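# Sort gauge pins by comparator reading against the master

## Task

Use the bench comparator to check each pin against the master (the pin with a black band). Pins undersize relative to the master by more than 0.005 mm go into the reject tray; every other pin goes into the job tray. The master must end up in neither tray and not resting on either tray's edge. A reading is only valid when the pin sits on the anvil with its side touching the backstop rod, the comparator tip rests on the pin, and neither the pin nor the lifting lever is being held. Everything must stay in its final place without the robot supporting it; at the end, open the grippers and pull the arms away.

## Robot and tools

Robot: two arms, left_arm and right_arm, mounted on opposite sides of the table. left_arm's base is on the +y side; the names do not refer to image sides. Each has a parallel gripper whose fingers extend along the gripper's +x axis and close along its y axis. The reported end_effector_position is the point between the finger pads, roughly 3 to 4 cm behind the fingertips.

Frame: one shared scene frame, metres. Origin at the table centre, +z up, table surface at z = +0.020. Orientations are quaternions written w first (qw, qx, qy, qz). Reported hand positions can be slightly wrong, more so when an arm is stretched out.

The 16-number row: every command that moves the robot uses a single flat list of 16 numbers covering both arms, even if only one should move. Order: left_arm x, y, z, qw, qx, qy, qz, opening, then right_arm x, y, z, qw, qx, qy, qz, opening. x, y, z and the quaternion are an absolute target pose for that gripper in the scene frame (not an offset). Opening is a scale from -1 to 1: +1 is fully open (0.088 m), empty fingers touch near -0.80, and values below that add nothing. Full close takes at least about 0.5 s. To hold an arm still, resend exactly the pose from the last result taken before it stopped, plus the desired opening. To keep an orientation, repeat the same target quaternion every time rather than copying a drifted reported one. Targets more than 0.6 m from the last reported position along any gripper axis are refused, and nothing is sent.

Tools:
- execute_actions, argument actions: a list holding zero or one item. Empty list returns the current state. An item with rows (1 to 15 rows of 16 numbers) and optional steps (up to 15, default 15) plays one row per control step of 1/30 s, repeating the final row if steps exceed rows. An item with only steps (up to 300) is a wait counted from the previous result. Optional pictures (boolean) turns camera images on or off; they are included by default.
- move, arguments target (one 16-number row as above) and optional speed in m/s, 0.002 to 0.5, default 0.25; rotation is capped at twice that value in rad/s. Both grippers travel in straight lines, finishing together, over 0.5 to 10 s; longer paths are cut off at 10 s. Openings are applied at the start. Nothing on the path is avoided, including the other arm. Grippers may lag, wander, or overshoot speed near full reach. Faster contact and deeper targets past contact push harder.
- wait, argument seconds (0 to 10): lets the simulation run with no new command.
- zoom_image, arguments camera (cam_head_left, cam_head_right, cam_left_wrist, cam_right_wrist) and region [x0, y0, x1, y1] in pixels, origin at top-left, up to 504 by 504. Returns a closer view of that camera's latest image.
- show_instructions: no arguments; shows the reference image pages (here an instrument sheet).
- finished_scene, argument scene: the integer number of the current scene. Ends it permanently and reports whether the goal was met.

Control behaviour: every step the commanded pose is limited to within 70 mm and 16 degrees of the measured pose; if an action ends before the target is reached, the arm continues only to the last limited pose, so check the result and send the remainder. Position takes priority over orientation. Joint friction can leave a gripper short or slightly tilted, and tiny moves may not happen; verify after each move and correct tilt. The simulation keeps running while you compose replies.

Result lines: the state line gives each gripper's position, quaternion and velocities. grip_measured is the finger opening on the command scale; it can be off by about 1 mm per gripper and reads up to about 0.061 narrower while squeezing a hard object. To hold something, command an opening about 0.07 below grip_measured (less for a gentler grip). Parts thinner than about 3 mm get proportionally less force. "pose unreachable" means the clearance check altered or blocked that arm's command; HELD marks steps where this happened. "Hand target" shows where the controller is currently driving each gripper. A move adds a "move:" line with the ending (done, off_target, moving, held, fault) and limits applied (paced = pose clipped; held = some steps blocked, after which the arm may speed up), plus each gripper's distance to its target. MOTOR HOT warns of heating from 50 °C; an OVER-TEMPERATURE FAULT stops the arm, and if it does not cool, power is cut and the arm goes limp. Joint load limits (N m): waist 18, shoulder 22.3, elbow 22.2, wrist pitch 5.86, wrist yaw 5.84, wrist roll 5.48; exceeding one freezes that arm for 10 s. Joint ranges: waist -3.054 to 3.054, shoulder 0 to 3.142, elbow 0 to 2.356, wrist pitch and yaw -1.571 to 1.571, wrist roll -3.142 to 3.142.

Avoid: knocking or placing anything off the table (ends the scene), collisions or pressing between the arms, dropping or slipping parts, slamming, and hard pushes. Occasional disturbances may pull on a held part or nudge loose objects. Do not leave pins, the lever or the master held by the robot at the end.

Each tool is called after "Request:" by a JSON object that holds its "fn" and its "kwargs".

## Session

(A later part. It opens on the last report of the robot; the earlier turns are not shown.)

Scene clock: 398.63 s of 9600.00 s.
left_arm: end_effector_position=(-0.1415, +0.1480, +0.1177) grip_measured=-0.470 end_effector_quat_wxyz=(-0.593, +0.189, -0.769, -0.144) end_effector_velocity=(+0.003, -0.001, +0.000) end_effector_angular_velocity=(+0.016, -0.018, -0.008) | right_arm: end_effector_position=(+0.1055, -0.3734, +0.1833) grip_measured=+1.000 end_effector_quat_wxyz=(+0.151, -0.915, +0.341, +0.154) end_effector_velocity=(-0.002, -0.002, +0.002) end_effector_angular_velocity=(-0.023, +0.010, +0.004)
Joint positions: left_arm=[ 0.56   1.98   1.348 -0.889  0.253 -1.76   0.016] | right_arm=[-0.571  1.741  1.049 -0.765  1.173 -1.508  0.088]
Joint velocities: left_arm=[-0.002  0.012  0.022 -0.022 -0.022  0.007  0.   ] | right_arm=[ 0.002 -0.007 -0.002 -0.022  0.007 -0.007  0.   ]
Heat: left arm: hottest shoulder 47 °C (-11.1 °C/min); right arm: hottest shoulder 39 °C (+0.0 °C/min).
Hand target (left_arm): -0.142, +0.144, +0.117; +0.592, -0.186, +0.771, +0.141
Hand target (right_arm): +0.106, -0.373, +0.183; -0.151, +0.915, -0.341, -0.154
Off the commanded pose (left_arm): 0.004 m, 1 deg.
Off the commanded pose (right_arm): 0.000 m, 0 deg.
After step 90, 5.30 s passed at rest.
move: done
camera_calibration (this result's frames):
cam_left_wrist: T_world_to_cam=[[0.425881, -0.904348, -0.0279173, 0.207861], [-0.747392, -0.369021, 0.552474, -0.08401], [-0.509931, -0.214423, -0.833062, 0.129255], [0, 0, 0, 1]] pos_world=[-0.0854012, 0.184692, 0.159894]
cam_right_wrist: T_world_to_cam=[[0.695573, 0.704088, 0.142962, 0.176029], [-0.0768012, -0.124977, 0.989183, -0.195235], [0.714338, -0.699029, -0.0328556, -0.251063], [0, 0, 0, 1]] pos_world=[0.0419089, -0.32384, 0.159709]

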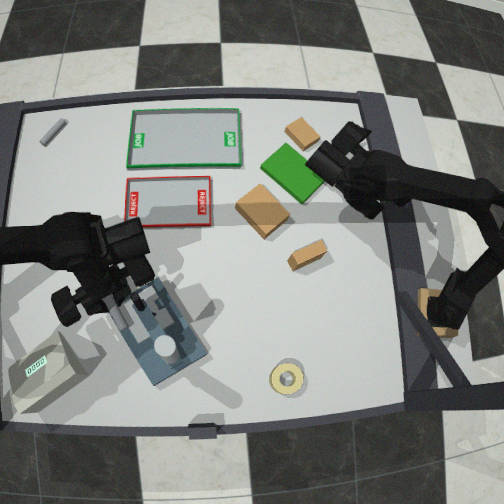

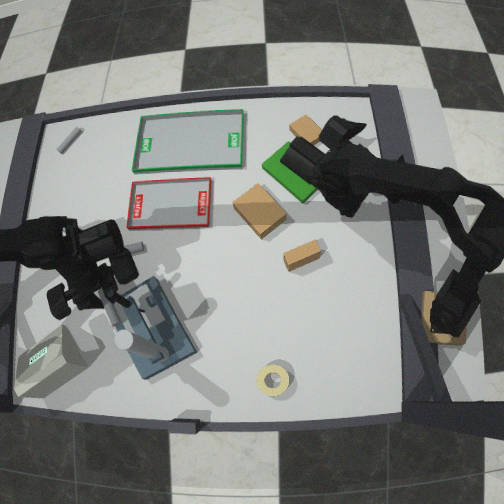

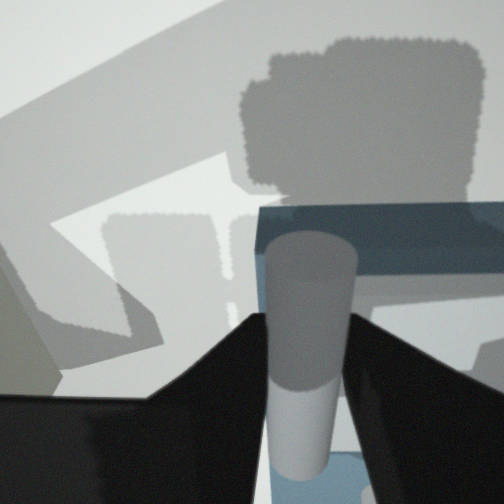

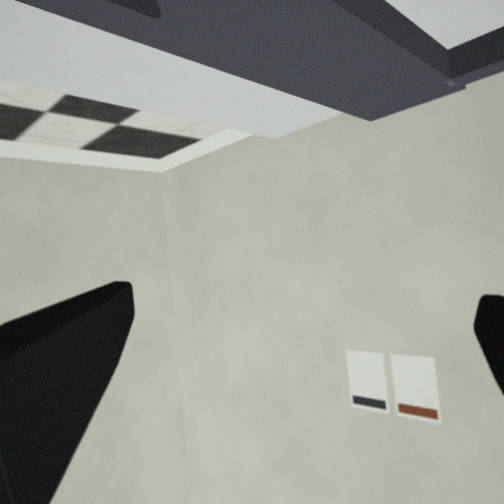

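Request:
{"fn": "move", "kwargs": {"target": [-0.1305, 0.1180, 0.1068, 0.5919, -0.1852, 0.7714, 0.1421, -0.57, 0.1055, -0.3734, 0.1833, 0.151, -0.915, 0.341, 0.154, 1.0], "speed": 0.02}}

Scene clock: 403.63 s of 9600.00 s.
left_arm: end_effector_position=(-0.1322, +0.1209, +0.1089) grip_measured=-0.470 end_effector_quat_wxyz=(-0.593, +0.186, -0.770, -0.142) end_effector_velocity=(-0.000, +0.001, +0.001) end_effector_angular_velocity=(+0.006, -0.005, +0.005) | right_arm: end_effector_position=(+0.1055, -0.3734, +0.1833) grip_measured=+1.000 end_effector_quat_wxyz=(+0.151, -0.915, +0.341, +0.154) end_effector_velocity=(-0.001, -0.002, +0.000) end_effector_angular_velocity=(-0.002, +0.011, +0.001)
Joint positions: left_arm=[ 0.563  2.096  1.485 -0.913  0.255 -1.749  0.016] | right_arm=[-0.571  1.741  1.049 -0.765  1.173 -1.508  0.088]
Joint velocities: left_arm=[-0.002 -0.002  0.002 -0.007 -0.007 -0.007 -0.   ] | right_arm=[-0.002 -0.007 -0.002 -0.007 -0.007 -0.007  0.   ]
Heat: left arm: hottest shoulder 47 °C (-9.0 °C/min); right arm: hottest shoulder 39 °C (+0.0 °C/min).
Hand target (left_arm): -0.131, +0.118, +0.107; +0.592, -0.185, +0.771, +0.142
Hand target (right_arm): +0.106, -0.373, +0.183; -0.151, +0.915, -0.341, -0.154
Off the commanded pose (left_arm): 0.004 m, 0 deg.
Off the commanded pose (right_arm): 0.000 m, 0 deg.
After step 90, 0.07 s passed at rest.
move: done
camera_calibration (this result's frames):
cam_left_wrist: T_world_to_cam=[[0.418833, -0.90762, -0.0283768, 0.178639], [-0.749449, -0.36315, 0.553578, -0.0833348], [-0.512744, -0.21059, -0.832314, 0.119942], [0, 0, 0, 1]] pos_world=[-0.0757758, 0.157132, 0.151031]
cam_right_wrist: T_world_to_cam=[[0.695573, 0.704088, 0.142962, 0.176029], [-0.0768012, -0.124977, 0.989183, -0.195235], [0.714338, -0.699029, -0.0328556, -0.251063], [0, 0, 0, 1]] pos_world=[0.0419089, -0.32384, 0.159709]

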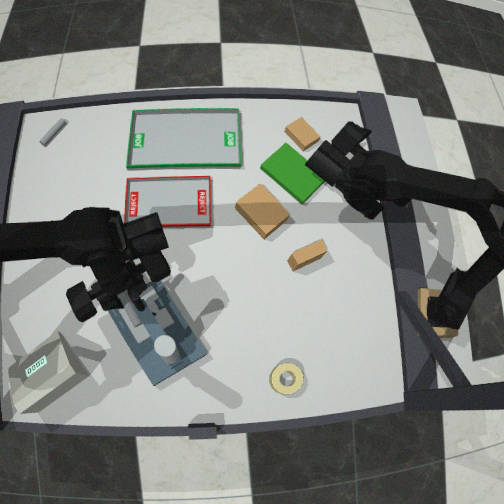

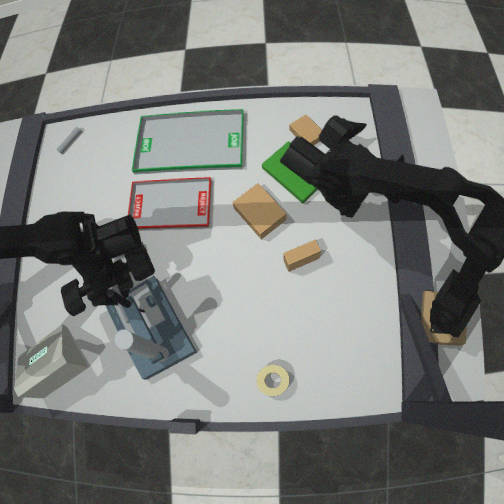

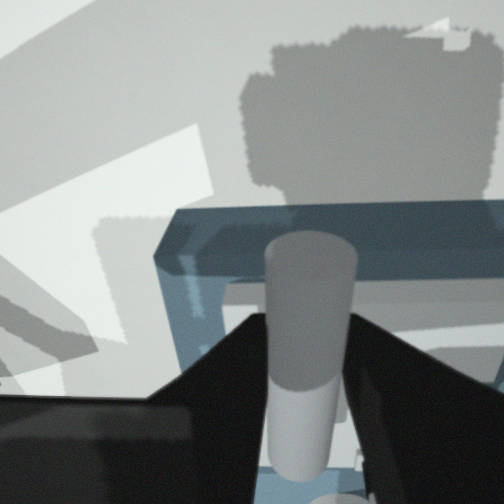

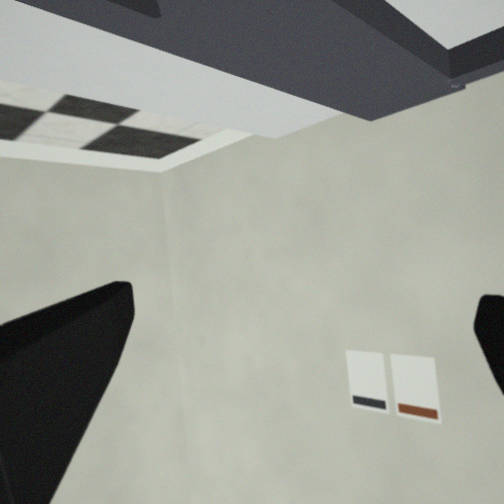

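Request:
{"fn": "execute_actions", "kwargs": {"actions": [{"rows": [[-0.1305, 0.1180, 0.1068, 0.5919, -0.1852, 0.7714, 0.1421, -0.37, 0.1055, -0.3734, 0.1833, 0.151, -0.915, 0.341, 0.154, 1.0]], "steps": 12}], "pictures": false}}

Request:
{"fn": "execute_actions", "kwargs": {"actions": [{"rows": [[-0.1305, 0.1180, 0.1068, 0.5919, -0.1852, 0.7714, 0.1421, -0.40, 0.1055, -0.3734, 0.1833, 0.151, -0.915, 0.341, 0.154, 1.0],[-0.1305, 0.1180, 0.1068, 0.5919, -0.1852, 0.7714, 0.1421, -0.43, 0.1055, -0.3734, 0.1833, 0.151, -0.915, 0.341, 0.154, 1.0],[-0.1305, 0.1180, 0.1068, 0.5919, -0.1852, 0.7714, 0.1421, -0.47, 0.1055, -0.3734, 0.1833, 0.151, -0.915, 0.341, 0.154, 1.0],[-0.1305, 0.1180, 0.1068, 0.5919, -0.1852, 0.7714, 0.1421, -0.55, 0.1055, -0.3734, 0.1833, 0.151, -0.915, 0.341, 0.154, 1.0]], "steps": 12}], "pictures": false}}

Request:
{"fn": "move", "kwargs": {"target": [-0.1205, 0.1005, 0.1065, 0.5919, -0.1852, 0.7714, 0.1421, -0.55, 0.1055, -0.3734, 0.1833, 0.151, -0.915, 0.341, 0.154, 1.0], "speed": 0.009}}

Scene clock: 412.43 s of 9600.00 s.
left_arm: end_effector_position=(-0.1318, +0.1195, +0.1098) grip_measured=-0.378 end_effector_quat_wxyz=(-0.593, +0.187, -0.771, -0.140) end_effector_velocity=(-0.001, +0.004, -0.001) end_effector_angular_velocity=(+0.012, -0.004, -0.009) | right_arm: end_effector_position=(+0.1055, -0.3734, +0.1833) grip_measured=+1.000 end_effector_quat_wxyz=(+0.151, -0.915, +0.341, +0.154) end_effector_velocity=(-0.000, -0.001, -0.002) end_effector_angular_velocity=(-0.009, +0.017, +0.007)
Joint positions: left_arm=[ 0.564  2.097  1.49  -0.913  0.256 -1.749  0.021] | right_arm=[-0.571  1.741  1.049 -0.765  1.173 -1.508  0.088]
Joint velocities: left_arm=[-0.002 -0.002 -0.007 -0.007 -0.007  0.007  0.002] | right_arm=[-0.002 -0.002 -0.007  0.007 -0.007 -0.022  0.   ]
Heat: left arm: hottest shoulder 48 °C (-6.1 °C/min); right arm: hottest shoulder 39 °C (+0.0 °C/min).
Hand target (left_arm): -0.130, +0.118, +0.107; +0.592, -0.185, +0.771, +0.142
Hand target (right_arm): +0.106, -0.373, +0.183; -0.151, +0.915, -0.341, -0.154
Off the commanded pose (left_arm): 0.004 m, 0 deg.
Off the commanded pose (right_arm): 0.000 m, 0 deg.
Steps of this call (steps 1 to 90: nothing new was sent; then 5.40 s passed at rest; steps 91 to 102: all 12 steps of this action). Readings (end_effector_position):
91: left_arm (-0.1322, +0.1207, +0.1089) | right_arm (+0.1055, -0.3734, +0.1833)
92: left_arm (-0.1322, +0.1207, +0.1089) | right_arm (+0.1055, -0.3734, +0.1833)
94: left_arm (-0.1322, +0.1207, +0.1089) | right_arm (+0.1055, -0.3734, +0.1833)
98: left_arm (-0.1320, +0.1201, +0.1092) | right_arm (+0.1055, -0.3734, +0.1833)
102: the state above

Scene clock: 412.83 s of 9600.00 s.
left_arm: end_effector_position=(-0.1317, +0.1196, +0.1098) grip_measured=-0.469 end_effector_quat_wxyz=(-0.593, +0.187, -0.771, -0.141) end_effector_velocity=(-0.001, +0.002, -0.000) end_effector_angular_velocity=(+0.011, -0.004, +0.005) | right_arm: end_effector_position=(+0.1055, -0.3734, +0.1833) grip_measured=+1.000 end_effector_quat_wxyz=(+0.151, -0.915, +0.341, +0.154) end_effector_velocity=(-0.002, -0.002, -0.000) end_effector_angular_velocity=(-0.019, +0.007, +0.004)
Joint positions: left_arm=[ 0.564  2.097  1.49  -0.914  0.256 -1.749  0.016] | right_arm=[-0.571  1.741  1.049 -0.765  1.173 -1.508  0.088]
Joint velocities: left_arm=[-0.002 -0.002 -0.002 -0.007 -0.007 -0.007 -0.   ] | right_arm=[ 0.002 -0.002 -0.007 -0.007  0.007 -0.007  0.   ]
Heat: left arm: hottest shoulder 48 °C (-6.0 °C/min); right arm: hottest shoulder 39 °C (+0.0 °C/min).
Hand target (left_arm): -0.131, +0.118, +0.107; +0.592, -0.185, +0.771, +0.142
Hand target (right_arm): +0.106, -0.373, +0.183; -0.151, +0.915, -0.341, -0.154
Off the commanded pose (left_arm): 0.004 m, 0 deg.
Off the commanded pose (right_arm): 0.000 m, 0 deg.
Steps of this call (steps 1 to 12: all 12 steps of this action). Readings (end_effector_position):
1: left_arm (-0.1318, +0.1195, +0.1098) | right_arm (+0.1055, -0.3734, +0.1833)
2: left_arm (-0.1318, +0.1195, +0.1098) | right_arm (+0.1055, -0.3734, +0.1833)
4: left_arm (-0.1319, +0.1195, +0.1098) | right_arm (+0.1055, -0.3734, +0.1833)
8: left_arm (-0.1317, +0.1196, +0.1098) | right_arm (+0.1055, -0.3734, +0.1833)
12: the state above

Scene clock: 415.77 s of 9600.00 s.
left_arm: end_effector_position=(-0.1240, +0.1041, +0.1110) grip_measured=-0.469 end_effector_quat_wxyz=(-0.592, +0.184, -0.772, -0.142) end_effector_velocity=(-0.001, +0.002, -0.002) end_effector_angular_velocity=(+0.016, -0.002, +0.005) | right_arm: end_effector_position=(+0.1055, -0.3734, +0.1833) grip_measured=+1.000 end_effector_quat_wxyz=(+0.151, -0.915, +0.341, +0.154) end_effector_velocity=(-0.000, -0.001, +0.000) end_effector_angular_velocity=(+0.008, +0.003, -0.004)
Joint positions: left_arm=[ 0.572  2.163  1.6   -0.966  0.259 -1.737  0.016] | right_arm=[-0.571  1.741  1.049 -0.765  1.173 -1.508  0.088]
Joint velocities: left_arm=[-0.002  0.002 -0.002 -0.007 -0.007 -0.007 -0.   ] | right_arm=[-0.002 -0.002  0.002 -0.007 -0.007  0.007  0.   ]
Heat: left arm: hottest shoulder 48 °C (-5.1 °C/min); right arm: hottest shoulder 39 °C (+0.0 °C/min).
Hand target (left_arm): -0.121, +0.101, +0.107; +0.592, -0.185, +0.771, +0.142
Hand target (right_arm): +0.106, -0.373, +0.183; -0.151, +0.915, -0.341, -0.154
Off the commanded pose (left_arm): 0.007 m, 0 deg.
Off the commanded pose (right_arm): 0.000 m, 0 deg.
move: done
camera_calibration (this result's frames):
cam_left_wrist: T_world_to_cam=[[0.416149, -0.908786, -0.0304516, 0.160026], [-0.748444, -0.361359, 0.556104, -0.0847476], [-0.516384, -0.208631, -0.830555, 0.121555], [0, 0, 0, 1]] pos_world=[-0.0672543, 0.140165, 0.15296]
cam_right_wrist: T_world_to_cam=[[0.695573, 0.704088, 0.142962, 0.176029], [-0.0768012, -0.124977, 0.989183, -0.195235], [0.714338, -0.699029, -0.0328556, -0.251063], [0, 0, 0, 1]] pos_world=[0.0419089, -0.32384, 0.159709]

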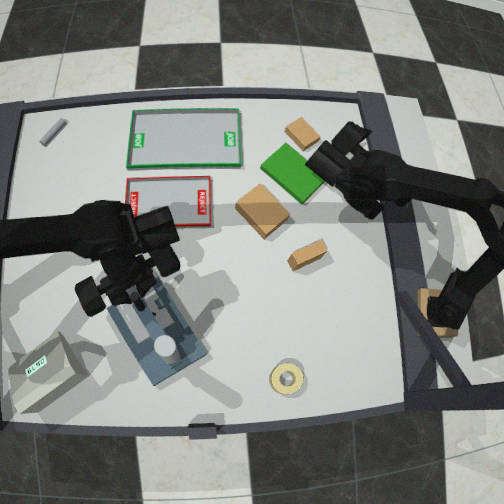

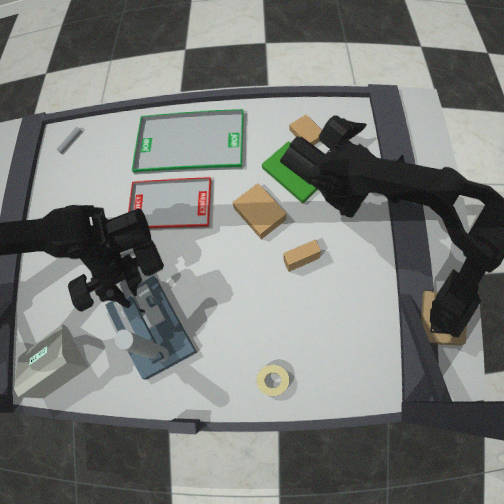

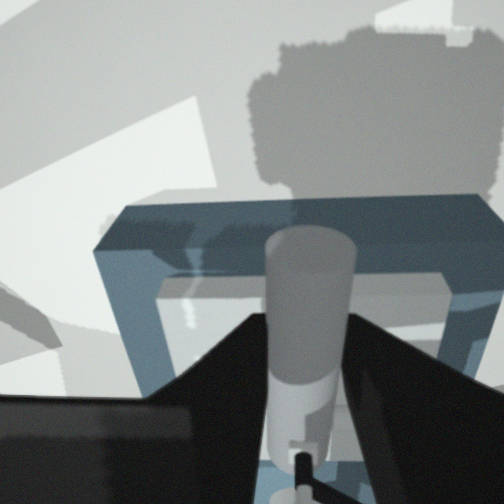

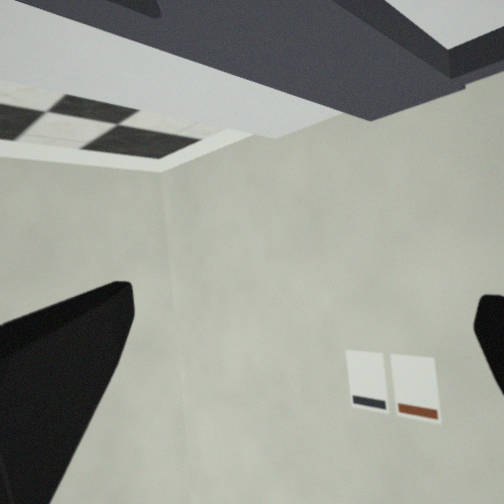

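Request:
{"fn": "move", "kwargs": {"target": [-0.1240, 0.1048, 0.1065, 0.5919, -0.1852, 0.7714, 0.1421, -0.12, 0.1055, -0.3734, 0.1833, 0.151, -0.915, 0.341, 0.154, 1.0], "speed": 0.008}}

Request:
{"fn": "zoom_image", "kwargs": {"camera": "cam_head_left", "region": [22, 352, 52, 382]}}

Request:
{"fn": "zoom_image", "kwargs": {"camera": "cam_left_wrist", "region": [220, 340, 420, 504]}}

Scene clock: 421.13 s of 9600.00 s.
left_arm: end_effector_position=(-0.1230, +0.1011, +0.1111) grip_measured=-0.123 end_effector_quat_wxyz=(-0.592, +0.189, -0.771, -0.136) end_effector_velocity=(+0.000, -0.001, +0.000) end_effector_angular_velocity=(-0.003, -0.008, +0.005) | right_arm: end_effector_position=(+0.1055, -0.3734, +0.1833) grip_measured=+1.000 end_effector_quat_wxyz=(+0.151, -0.915, +0.341, +0.154) end_effector_velocity=(-0.001, -0.002, -0.001) end_effector_angular_velocity=(-0.006, +0.015, +0.001)
Joint positions: left_arm=[ 0.572  2.163  1.6   -0.951  0.259 -1.737  0.033] | right_arm=[-0.571  1.741  1.049 -0.765  1.173 -1.508  0.088]
Joint velocities: left_arm=[-0.002 -0.002 -0.002  0.007 -0.007 -0.007 -0.   ] | right_arm=[-0.002 -0.002 -0.002 -0.007 -0.007 -0.007  0.   ]
Heat: left arm: hottest shoulder 49 °C (-3.1 °C/min); right arm: hottest shoulder 39 °C (+0.0 °C/min).
Hand target (left_arm): -0.124, +0.105, +0.107; +0.592, -0.185, +0.771, +0.142
Hand target (right_arm): +0.106, -0.373, +0.183; -0.151, +0.915, -0.341, -0.154
Off the commanded pose (left_arm): 0.006 m, 1 deg.
Off the commanded pose (right_arm): 0.000 m, 0 deg.
After step 90, 1.57 s passed at rest.
move: done
camera_calibration (this result's frames):
cam_left_wrist: T_world_to_cam=[[0.415917, -0.909262, -0.0159659, 0.155293], [-0.751053, -0.353342, 0.557735, -0.0864853], [-0.512769, -0.219981, -0.829865, 0.123018], [0, 0, 0, 1]] pos_world=[-0.0664644, 0.137705, 0.152804]
cam_right_wrist: T_world_to_cam=[[0.695573, 0.704088, 0.142962, 0.176029], [-0.0768012, -0.124977, 0.989183, -0.195235], [0.714338, -0.699029, -0.0328556, -0.251063], [0, 0, 0, 1]] pos_world=[0.0419089, -0.32384, 0.159709]

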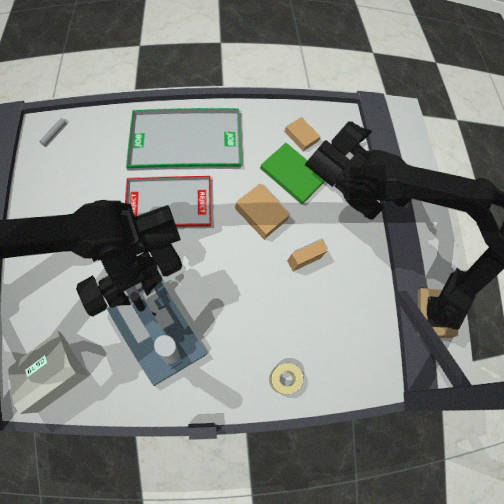

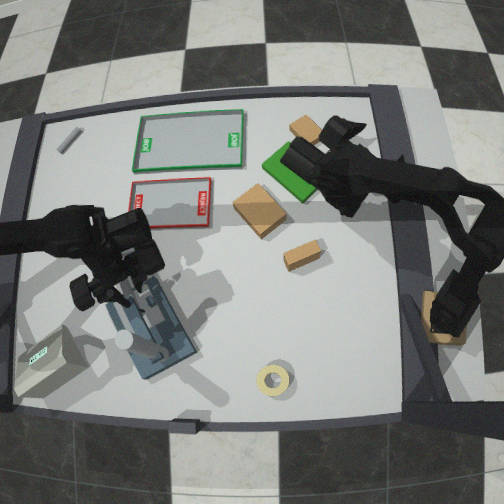

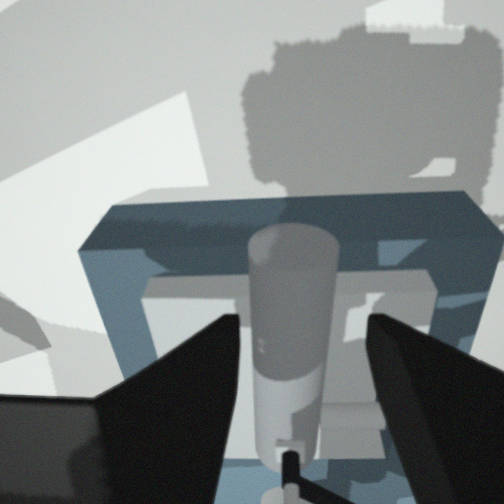

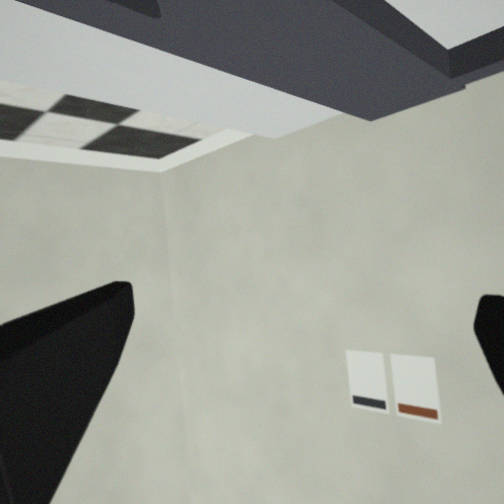

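Region (22, 352, 52, 382) of cam_head_left's 504x504 image, scaled by 16.800, with more detail than that image has.

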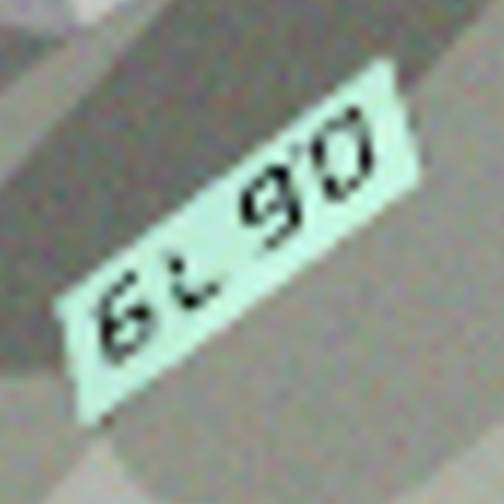

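Region (220, 340, 420, 504) of cam_left_wrist's 504x504 image, scaled by 2.520, with more detail than that image has; it fills the top 413 rows of this view, and the rest is white.

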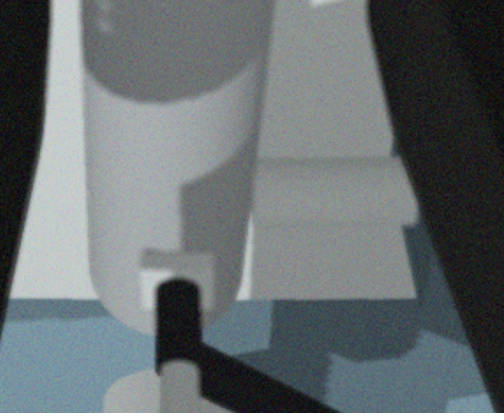

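Request:
{"fn": "move", "kwargs": {"target": [-0.1252, 0.1078, 0.1070, 0.5919, -0.1852, 0.7714, 0.1421, -0.15, 0.1055, -0.3734, 0.1833, 0.151, -0.915, 0.341, 0.154, 1.0], "speed": 0.01}}

Scene clock: 425.87 s of 9600.00 s.
left_arm: end_effector_position=(-0.1239, +0.1038, +0.1077) grip_measured=-0.148 end_effector_quat_wxyz=(-0.592, +0.186, -0.772, -0.139) end_effector_velocity=(-0.003, +0.002, +0.003) end_effector_angular_velocity=(+0.002, +0.009, +0.004) | right_arm: end_effector_position=(+0.1055, -0.3734, +0.1833) grip_measured=+1.000 end_effector_quat_wxyz=(+0.151, -0.915, +0.341, +0.154) end_effector_velocity=(-0.001, -0.001, +0.001) end_effector_angular_velocity=(-0.016, +0.004, +0.004)
Joint positions: left_arm=[ 0.572  2.162  1.585 -0.944  0.259 -1.737  0.032] | right_arm=[-0.571  1.741  1.049 -0.765  1.173 -1.508  0.088]
Joint velocities: left_arm=[-0.002 -0.012 -0.007 -0.007  0.007 -0.007 -0.   ] | right_arm=[ 0.002 -0.002 -0.002 -0.007  0.007 -0.007  0.   ]
Heat: left arm: hottest shoulder 50 °C (-1.0 °C/min); right arm: hottest shoulder 39 °C (+0.0 °C/min). Fold the left arm in close to its base before you think long.
Hand target (left_arm): -0.125, +0.108, +0.107; +0.592, -0.185, +0.771, +0.142
Hand target (right_arm): +0.106, -0.373, +0.183; -0.151, +0.915, -0.341, -0.154
Off the commanded pose (left_arm): 0.004 m, 0 deg.
Off the commanded pose (right_arm): 0.000 m, 0 deg.
MOTOR HOT: a motor of the left arm reached 50 °C. Now the hottest motor of the left arm, joint 2 (shoulder), reports 50 °C. The temperature limit of the motors' drives, at which the controller stops that arm, is 95 °C. To cool a motor, set the load down, stop pushing, or move to a pose that needs little force.
After step 90, 0.70 s passed at rest.
move: done
camera_calibration (this result's frames):
cam_left_wrist: T_world_to_cam=[[0.415874, -0.909127, -0.02316, 0.158867], [-0.749826, -0.357191, 0.556933, -0.0836203], [-0.514596, -0.214248, -0.830234, 0.119546], [0, 0, 0, 1]] pos_world=[-0.0672513, 0.140174, 0.149502]
cam_right_wrist: T_world_to_cam=[[0.695573, 0.704088, 0.142962, 0.176029], [-0.0768012, -0.124977, 0.989183, -0.195235], [0.714338, -0.699029, -0.0328556, -0.251063], [0, 0, 0, 1]] pos_world=[0.0419089, -0.32384, 0.159709]

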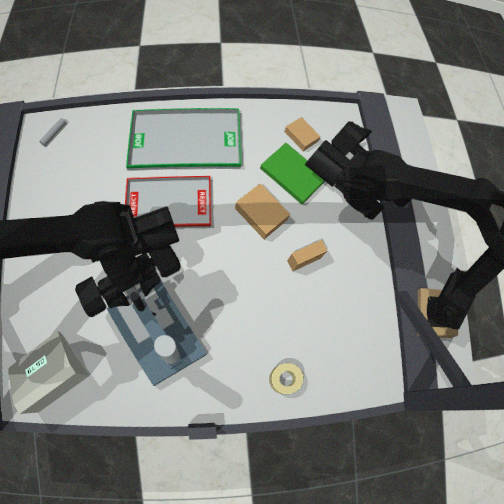

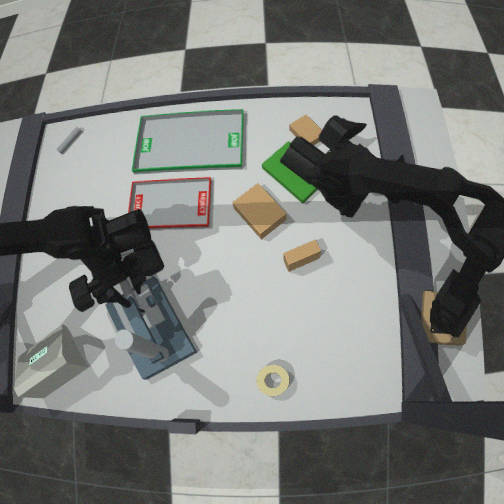

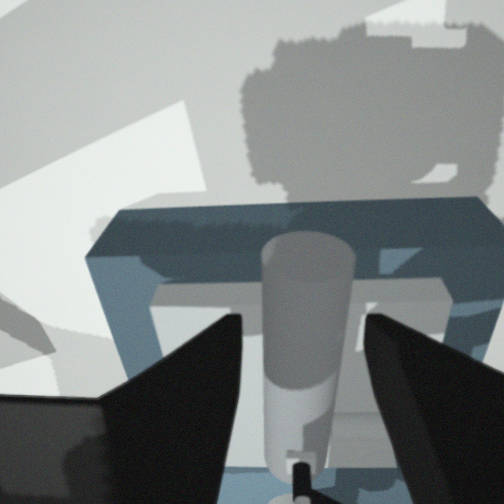

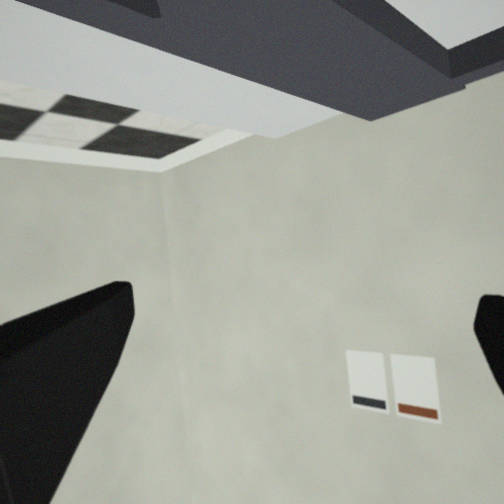

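Centred. Close, pull out and lift.

Request:
{"fn": "execute_actions", "kwargs": {"actions": [{"rows": [[-0.1252, 0.1078, 0.1075, 0.5919, -0.1852, 0.7714, 0.1421, -0.34, 0.1055, -0.3734, 0.1833, 0.151, -0.915, 0.341, 0.154, 1.0],[-0.1252, 0.1078, 0.1075, 0.5919, -0.1852, 0.7714, 0.1421, -0.34, 0.1055, -0.3734, 0.1833, 0.151, -0.915, 0.341, 0.154, 1.0],[-0.1252, 0.1078, 0.1075, 0.5919, -0.1852, 0.7714, 0.1421, -0.35, 0.1055, -0.3734, 0.1833, 0.151, -0.915, 0.341, 0.154, 1.0],[-0.1252, 0.1078, 0.1075, 0.5919, -0.1852, 0.7714, 0.1421, -0.37, 0.1055, -0.3734, 0.1833, 0.151, -0.915, 0.341, 0.154, 1.0],[-0.1252, 0.1078, 0.1075, 0.5919, -0.1852, 0.7714, 0.1421, -0.39, 0.1055, -0.3734, 0.1833, 0.151, -0.915, 0.341, 0.154, 1.0],[-0.1252, 0.1078, 0.1075, 0.5919, -0.1852, 0.7714, 0.1421, -0.41, 0.1055, -0.3734, 0.1833, 0.151, -0.915, 0.341, 0.154, 1.0],[-0.1252, 0.1078, 0.1075, 0.5919, -0.1852, 0.7714, 0.1421, -0.44, 0.1055, -0.3734, 0.1833, 0.151, -0.915, 0.341, 0.154, 1.0],[-0.1252, 0.1078, 0.1075, 0.5919, -0.1852, 0.7714, 0.1421, -0.48, 0.1055, -0.3734, 0.1833, 0.151, -0.915, 0.341, 0.154, 1.0],[-0.1252, 0.1078, 0.1075, 0.5919, -0.1852, 0.7714, 0.1421, -0.52, 0.1055, -0.3734, 0.1833, 0.151, -0.915, 0.341, 0.154, 1.0],[-0.1252, 0.1078, 0.1075, 0.5919, -0.1852, 0.7714, 0.1421, -0.57, 0.1055, -0.3734, 0.1833, 0.151, -0.915, 0.341, 0.154, 1.0]], "steps": 15}], "pictures": false}}

Request:
{"fn": "move", "kwargs": {"target": [-0.095, 0.128, 0.1135, 0.5919, -0.1852, 0.7714, 0.1421, -0.57, 0.1055, -0.3734, 0.1833, 0.151, -0.915, 0.341, 0.154, 1.0], "speed": 0.025}}

Request:
{"fn": "move", "kwargs": {"target": [-0.065, 0.150, 0.135, 0.5919, -0.1852, 0.7714, 0.1421, -0.57, 0.1055, -0.3734, 0.1833, 0.151, -0.915, 0.341, 0.154, 1.0], "speed": 0.07}}

Scene clock: 434.70 s of 9600.00 s.
left_arm: end_effector_position=(-0.1240, +0.1043, +0.1079) grip_measured=-0.469 end_effector_quat_wxyz=(-0.592, +0.186, -0.772, -0.139) end_effector_velocity=(-0.002, -0.002, +0.002) end_effector_angular_velocity=(-0.008, -0.010, +0.000) | right_arm: end_effector_position=(+0.1055, -0.3734, +0.1833) grip_measured=+1.000 end_effector_quat_wxyz=(+0.151, -0.915, +0.341, +0.154) end_effector_velocity=(-0.003, -0.004, -0.003) end_effector_angular_velocity=(-0.032, +0.037, +0.001)
Joint positions: left_arm=[ 0.572  2.161  1.584 -0.945  0.259 -1.737  0.016] | right_arm=[-0.571  1.741  1.049 -0.765  1.173 -1.508  0.088]
Joint velocities: left_arm=[-0.007 -0.007 -0.002  0.007 -0.007 -0.007  0.   ] | right_arm=[-0.002  0.002 -0.002 -0.037 -0.007 -0.007  0.   ]
Heat: left arm: hottest shoulder 53 °C (+4.0 °C/min); right arm: hottest shoulder 39 °C (+0.0 °C/min). Fold the left arm in close to its base before you think long.
Hand target (left_arm): -0.125, +0.108, +0.107; +0.592, -0.185, +0.771, +0.142
Hand target (right_arm): +0.106, -0.373, +0.183; -0.151, +0.915, -0.341, -0.154
Off the commanded pose (left_arm): 0.004 m, 0 deg.
Off the commanded pose (right_arm): 0.000 m, 0 deg.
MOTOR HOT: still on. Now the hottest motor of the left arm, joint 2 (shoulder), reports 53 °C; a drive's own limit is 95 °C.
Steps of this call (steps 1 to 90: nothing new was sent; then 5.33 s passed at rest; steps 91 to 105: all 15 steps of this action). Readings (end_effector_position):
91: left_arm (-0.1239, +0.1039, +0.1076) | right_arm (+0.1055, -0.3734, +0.1833)
92: left_arm (-0.1239, +0.1039, +0.1076) | right_arm (+0.1055, -0.3734, +0.1833)
94: left_arm (-0.1239, +0.1039, +0.1076) | right_arm (+0.1055, -0.3734, +0.1833)
98: left_arm (-0.1239, +0.1039, +0.1076) | right_arm (+0.1055, -0.3734, +0.1833)
105: the state above

Scene clock: 436.73 s of 9600.00 s.
left_arm: end_effector_position=(-0.0947, +0.1252, +0.1091) grip_measured=-0.469 end_effector_quat_wxyz=(-0.592, +0.185, -0.771, -0.145) end_effector_velocity=(-0.002, -0.000, -0.001) end_effector_angular_velocity=(-0.007, +0.005, -0.010) | right_arm: end_effector_position=(+0.1055, -0.3734, +0.1833) grip_measured=+1.000 end_effector_quat_wxyz=(+0.151, -0.915, +0.341, +0.154) end_effector_velocity=(-0.001, -0.002, -0.000) end_effector_angular_velocity=(-0.024, +0.029, +0.007)
Joint positions: left_arm=[ 0.657  2.138  1.552 -0.969  0.26  -1.654  0.016] | right_arm=[-0.571  1.741  1.049 -0.765  1.173 -1.508  0.088]
Joint velocities: left_arm=[-0.002 -0.002 -0.007  0.007  0.007  0.007 -0.   ] | right_arm=[-0.002 -0.002  0.002 -0.022 -0.007 -0.022  0.   ]
Heat: left arm: hottest shoulder 54 °C (+5.0 °C/min); right arm: hottest shoulder 39 °C (+0.0 °C/min). Fold the left arm in close to its base before you think long.
Hand target (left_arm): -0.095, +0.128, +0.113; +0.592, -0.185, +0.771, +0.142
Hand target (right_arm): +0.106, -0.373, +0.183; -0.151, +0.915, -0.341, -0.154
Off the commanded pose (left_arm): 0.005 m, 0 deg.
Off the commanded pose (right_arm): 0.000 m, 0 deg.
MOTOR HOT: still on. Now the hottest motor of the left arm, joint 2 (shoulder), reports 54 °C; a drive's own limit is 95 °C.
move: done
camera_calibration (this result's frames):
cam_left_wrist: T_world_to_cam=[[0.420401, -0.906655, -0.0352195, 0.16763], [-0.746438, -0.367657, 0.55467, -0.052973], [-0.515843, -0.206895, -0.831324, 0.139402], [0, 0, 0, 1]] pos_world=[-0.0381032, 0.161349, 0.151175]
cam_right_wrist: T_world_to_cam=[[0.695573, 0.704088, 0.142962, 0.176029], [-0.0768012, -0.124977, 0.989183, -0.195235], [0.714338, -0.699029, -0.0328556, -0.251063], [0, 0, 0, 1]] pos_world=[0.0419089, -0.32384, 0.159709]

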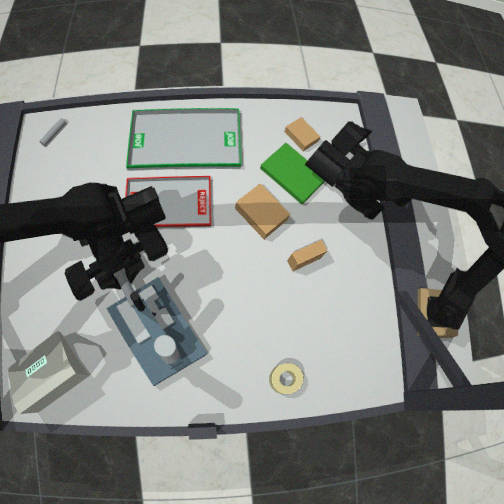

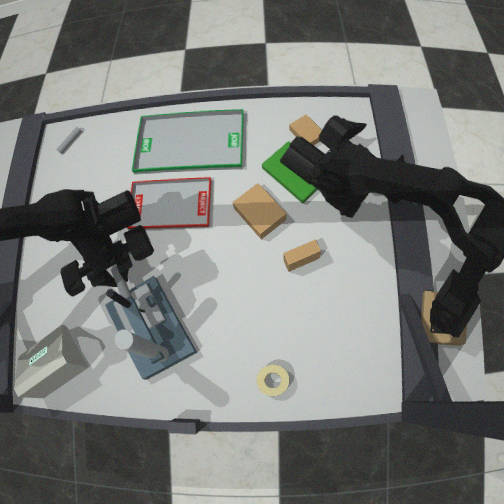

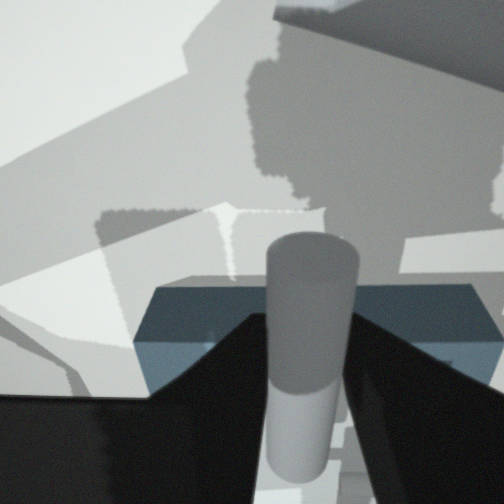

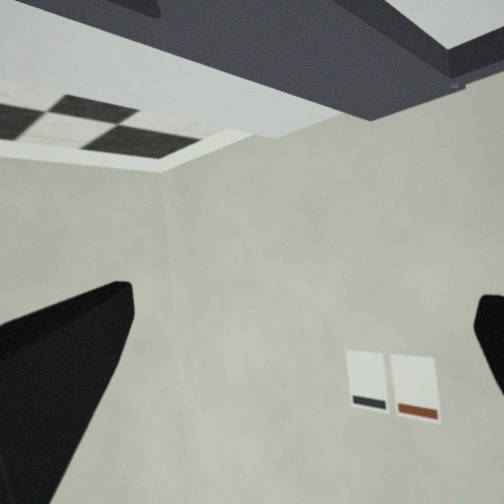

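Scene clock: 437.77 s of 9600.00 s.
left_arm: end_effector_position=(-0.0667, +0.1518, +0.1270) grip_measured=-0.469 end_effector_quat_wxyz=(-0.591, +0.180, -0.772, -0.151) end_effector_velocity=(-0.002, +0.003, -0.001) end_effector_angular_velocity=(+0.016, -0.000, +0.004) | right_arm: end_effector_position=(+0.1055, -0.3734, +0.1833) grip_measured=+1.000 end_effector_quat_wxyz=(+0.151, -0.915, +0.341, +0.154) end_effector_velocity=(-0.000, -0.002, +0.001) end_effector_angular_velocity=(-0.016, +0.004, -0.000)
Joint positions: left_arm=[ 0.75   2.09   1.552 -1.058  0.259 -1.557  0.016] | right_arm=[-0.571  1.741  1.049 -0.765  1.173 -1.508  0.088]
Joint velocities: left_arm=[-0.002 -0.002 -0.007 -0.007 -0.007 -0.007 -0.   ] | right_arm=[-0.002 -0.002 -0.002 -0.007  0.007 -0.007  0.   ]
Heat: left arm: hottest shoulder 54 °C (+5.0 °C/min); right arm: hottest shoulder 39 °C (+0.0 °C/min). Fold the left arm in close to its base before you think long.
Hand target (left_arm): -0.065, +0.150, +0.135; +0.592, -0.185, +0.771, +0.142
Hand target (right_arm): +0.106, -0.373, +0.183; -0.151, +0.915, -0.341, -0.154
Off the commanded pose (left_arm): 0.008 m, 1 deg.
Off the commanded pose (right_arm): 0.000 m, 0 deg.
MOTOR HOT: still on. Now the hottest motor of the left arm, joint 2 (shoulder), reports 54 °C; a drive's own limit is 95 °C.
move: done
camera_calibration (this result's frames):
cam_left_wrist: T_world_to_cam=[[0.419903, -0.906096, -0.051683, 0.182612], [-0.742609, -0.375761, 0.554379, -0.0307517], [-0.521741, -0.194405, -0.830658, 0.171864], [0, 0, 0, 1]] pos_world=[-0.00984753, 0.18732, 0.169246]
cam_right_wrist: T_world_to_cam=[[0.695573, 0.704088, 0.142962, 0.176029], [-0.0768012, -0.124977, 0.989183, -0.195235], [0.714338, -0.699029, -0.0328556, -0.251063], [0, 0, 0, 1]] pos_world=[0.0419089, -0.32384, 0.159709]

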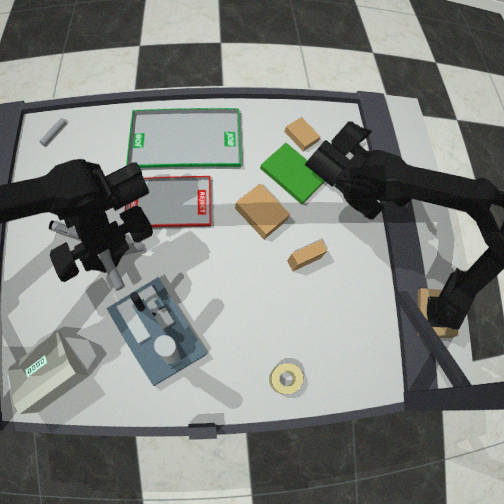

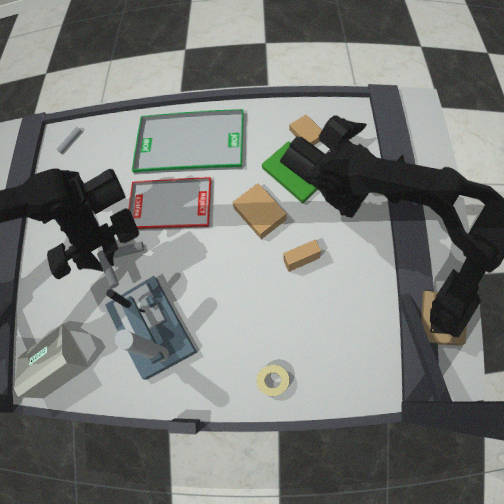

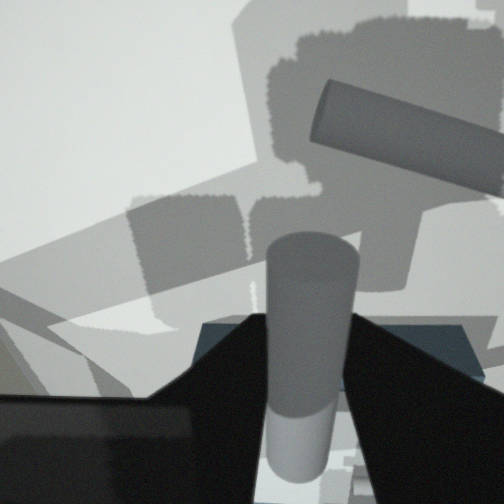

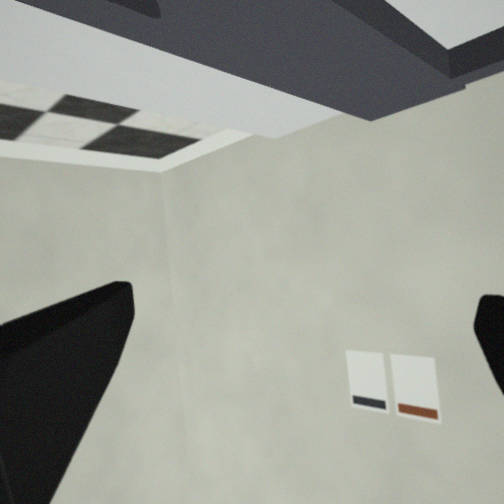

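Request:
{"fn": "move", "kwargs": {"target": [0.205, 0.095, 0.130, 0.5723, -0.6339, 0.4585, 0.2459, -0.57, 0.1055, -0.3734, 0.1833, 0.151, -0.915, 0.341, 0.154, 1.0], "speed": 0.2}}

Scene clock: 460.67 s of 9600.00 s.
left_arm: end_effector_position=(+0.2016, +0.0978, +0.1326) grip_measured=-0.469 end_effector_quat_wxyz=(-0.573, +0.632, -0.461, -0.246) end_effector_velocity=(+0.003, -0.000, +0.004) end_effector_angular_velocity=(+0.011, -0.021, +0.003) | right_arm: end_effector_position=(+0.1055, -0.3734, +0.1833) grip_measured=+1.000 end_effector_quat_wxyz=(+0.151, -0.915, +0.341, +0.154) end_effector_velocity=(-0.001, -0.002, +0.000) end_effector_angular_velocity=(-0.002, +0.011, +0.001)
Joint positions: left_arm=[ 1.018  2.437  2.038 -0.609 -0.126 -2.188  0.016] | right_arm=[-0.571  1.741  1.049 -0.765  1.173 -1.508  0.088]
Joint velocities: left_arm=[-0.002  0.002  0.017 -0.007 -0.022  0.007 -0.   ] | right_arm=[-0.002 -0.007 -0.002 -0.007 -0.007 -0.007  0.   ]
Heat: left arm: hottest shoulder 59 °C (+12.0 °C/min); right arm: hottest shoulder 39 °C (+0.0 °C/min). Fold the left arm in close to its base before you think long.
Hand target (left_arm): +0.205, +0.096, +0.131; -0.572, +0.634, -0.458, -0.247
Hand target (right_arm): +0.106, -0.373, +0.183; -0.151, +0.915, -0.341, -0.154
Off the commanded pose (left_arm): 0.005 m, 0 deg.
Off the commanded pose (right_arm): 0.000 m, 0 deg.
MOTOR HOT: still on. Now the hottest motor of the left arm, joint 2 (shoulder), reports 59 °C; a drive's own limit is 95 °C.
After step 90, 16.57 s passed at rest.
move: done
camera_calibration (this result's frames):
cam_left_wrist: T_world_to_cam=[[0.874269, -0.121781, 0.469918, -0.216222], [-0.365477, -0.802241, 0.472055, 0.121682], [0.3195, -0.584448, -0.745882, 0.163285], [0, 0, 0, 1]] pos_world=[0.181339, 0.166718, 0.165958]
cam_right_wrist: T_world_to_cam=[[0.695573, 0.704088, 0.142962, 0.176029], [-0.0768012, -0.124977, 0.989183, -0.195235], [0.714338, -0.699029, -0.0328556, -0.251063], [0, 0, 0, 1]] pos_world=[0.0419089, -0.32384, 0.159709]

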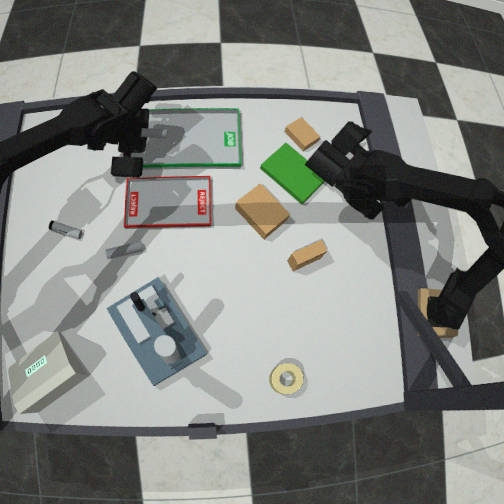

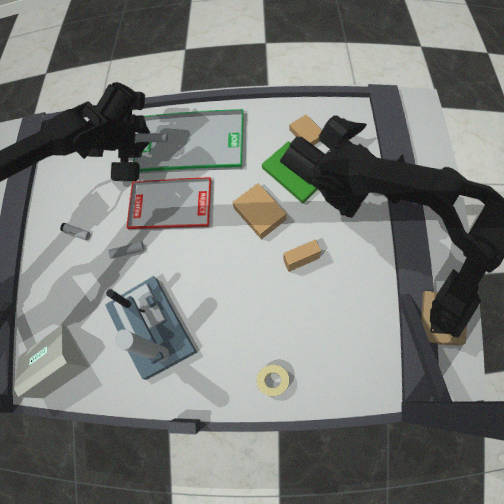

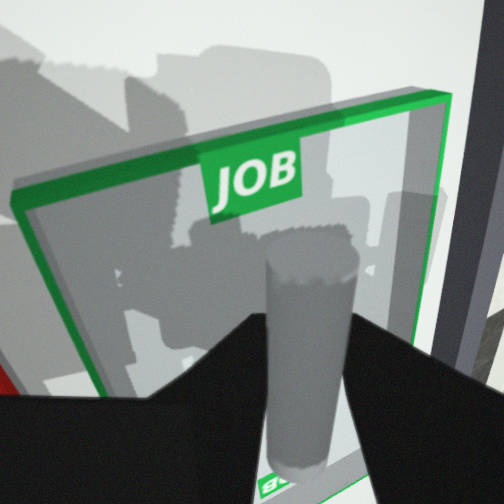

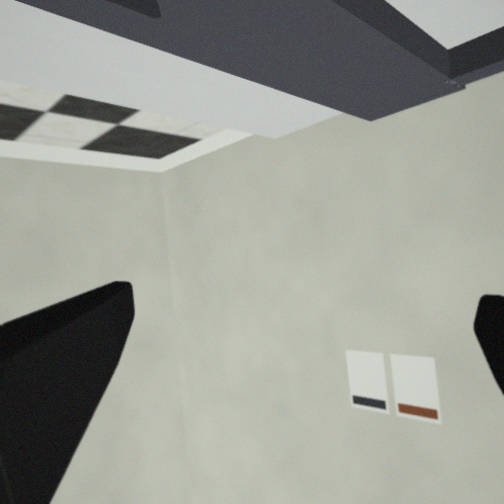

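Request:
{"fn": "move", "kwargs": {"target": [0.224, 0.091, 0.092, 0.5723, -0.6339, 0.4585, 0.2459, -0.57, 0.1055, -0.3734, 0.1833, 0.151, -0.915, 0.341, 0.154, 1.0], "speed": 0.04}}

Scene clock: 469.20 s of 9600.00 s.
left_arm: end_effector_position=(+0.2200, +0.0936, +0.0929) grip_measured=-0.469 end_effector_quat_wxyz=(-0.572, +0.631, -0.459, -0.251) end_effector_velocity=(+0.004, -0.008, +0.007) end_effector_angular_velocity=(-0.040, -0.015, +0.012) | right_arm: end_effector_position=(+0.1055, -0.3734, +0.1833) grip_measured=+1.000 end_effector_quat_wxyz=(+0.151, -0.915, +0.341, +0.154) end_effector_velocity=(+0.000, -0.001, -0.003) end_effector_angular_velocity=(+0.004, +0.024, +0.004)
Joint positions: left_arm=[ 1.037  2.559  2.107 -0.561 -0.119 -2.178  0.016] | right_arm=[-0.571  1.741  1.049 -0.765  1.173 -1.508  0.088]
Joint velocities: left_arm=[-0.002  0.002  0.017  0.022  0.007 -0.022 -0.   ] | right_arm=[-0.007 -0.002 -0.002  0.007 -0.022 -0.022  0.   ]
Heat: left arm: hottest shoulder 60 °C (+12.1 °C/min); right arm: hottest shoulder 39 °C (+0.0 °C/min). Fold the left arm in close to its base before you think long.
Hand target (left_arm): +0.224, +0.091, +0.092; -0.572, +0.634, -0.458, -0.246
Hand target (right_arm): +0.106, -0.373, +0.183; -0.151, +0.915, -0.341, -0.154
Off the commanded pose (left_arm): 0.005 m, 1 deg.
Off the commanded pose (right_arm): 0.000 m, 0 deg.
MOTOR HOT: still on. Now the hottest motor of the left arm, joint 2 (shoulder), reports 60 °C; a drive's own limit is 95 °C.
After step 90, 4.03 s passed at rest.
move: done
camera_calibration (this result's frames):
cam_left_wrist: T_world_to_cam=[[0.877221, -0.117833, 0.465401, -0.214717], [-0.357877, -0.806679, 0.470311, 0.142615], [0.320011, -0.579124, -0.749806, 0.125125], [0, 0, 0, 1]] pos_world=[0.199351, 0.162206, 0.126676]
cam_right_wrist: T_world_to_cam=[[0.695573, 0.704088, 0.142962, 0.176029], [-0.0768012, -0.124977, 0.989183, -0.195235], [0.714338, -0.699029, -0.0328556, -0.251063], [0, 0, 0, 1]] pos_world=[0.0419089, -0.32384, 0.159709]

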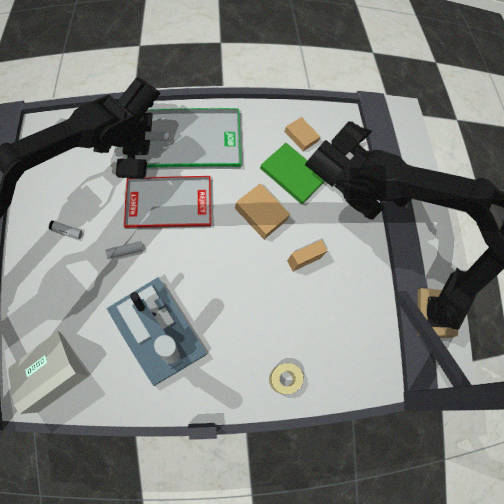

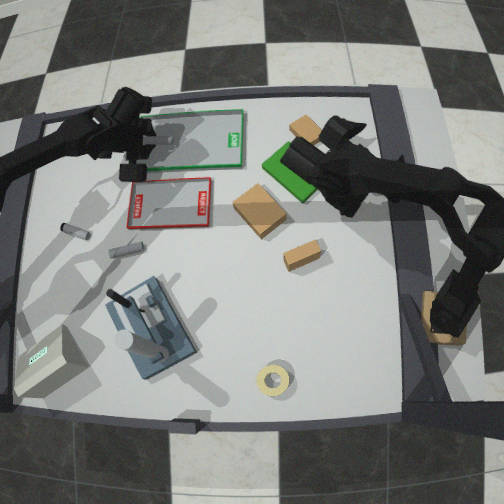

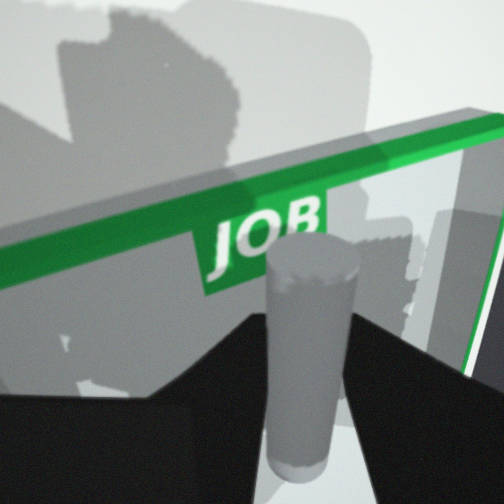

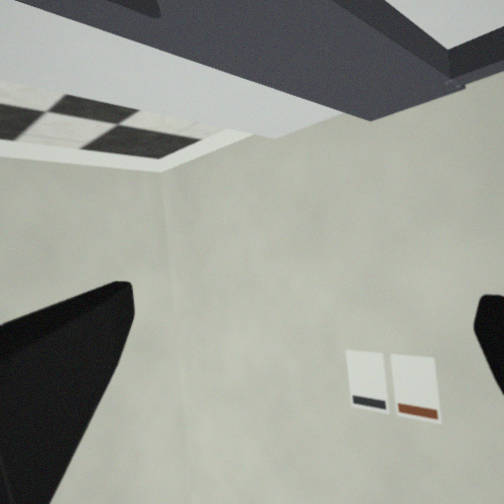

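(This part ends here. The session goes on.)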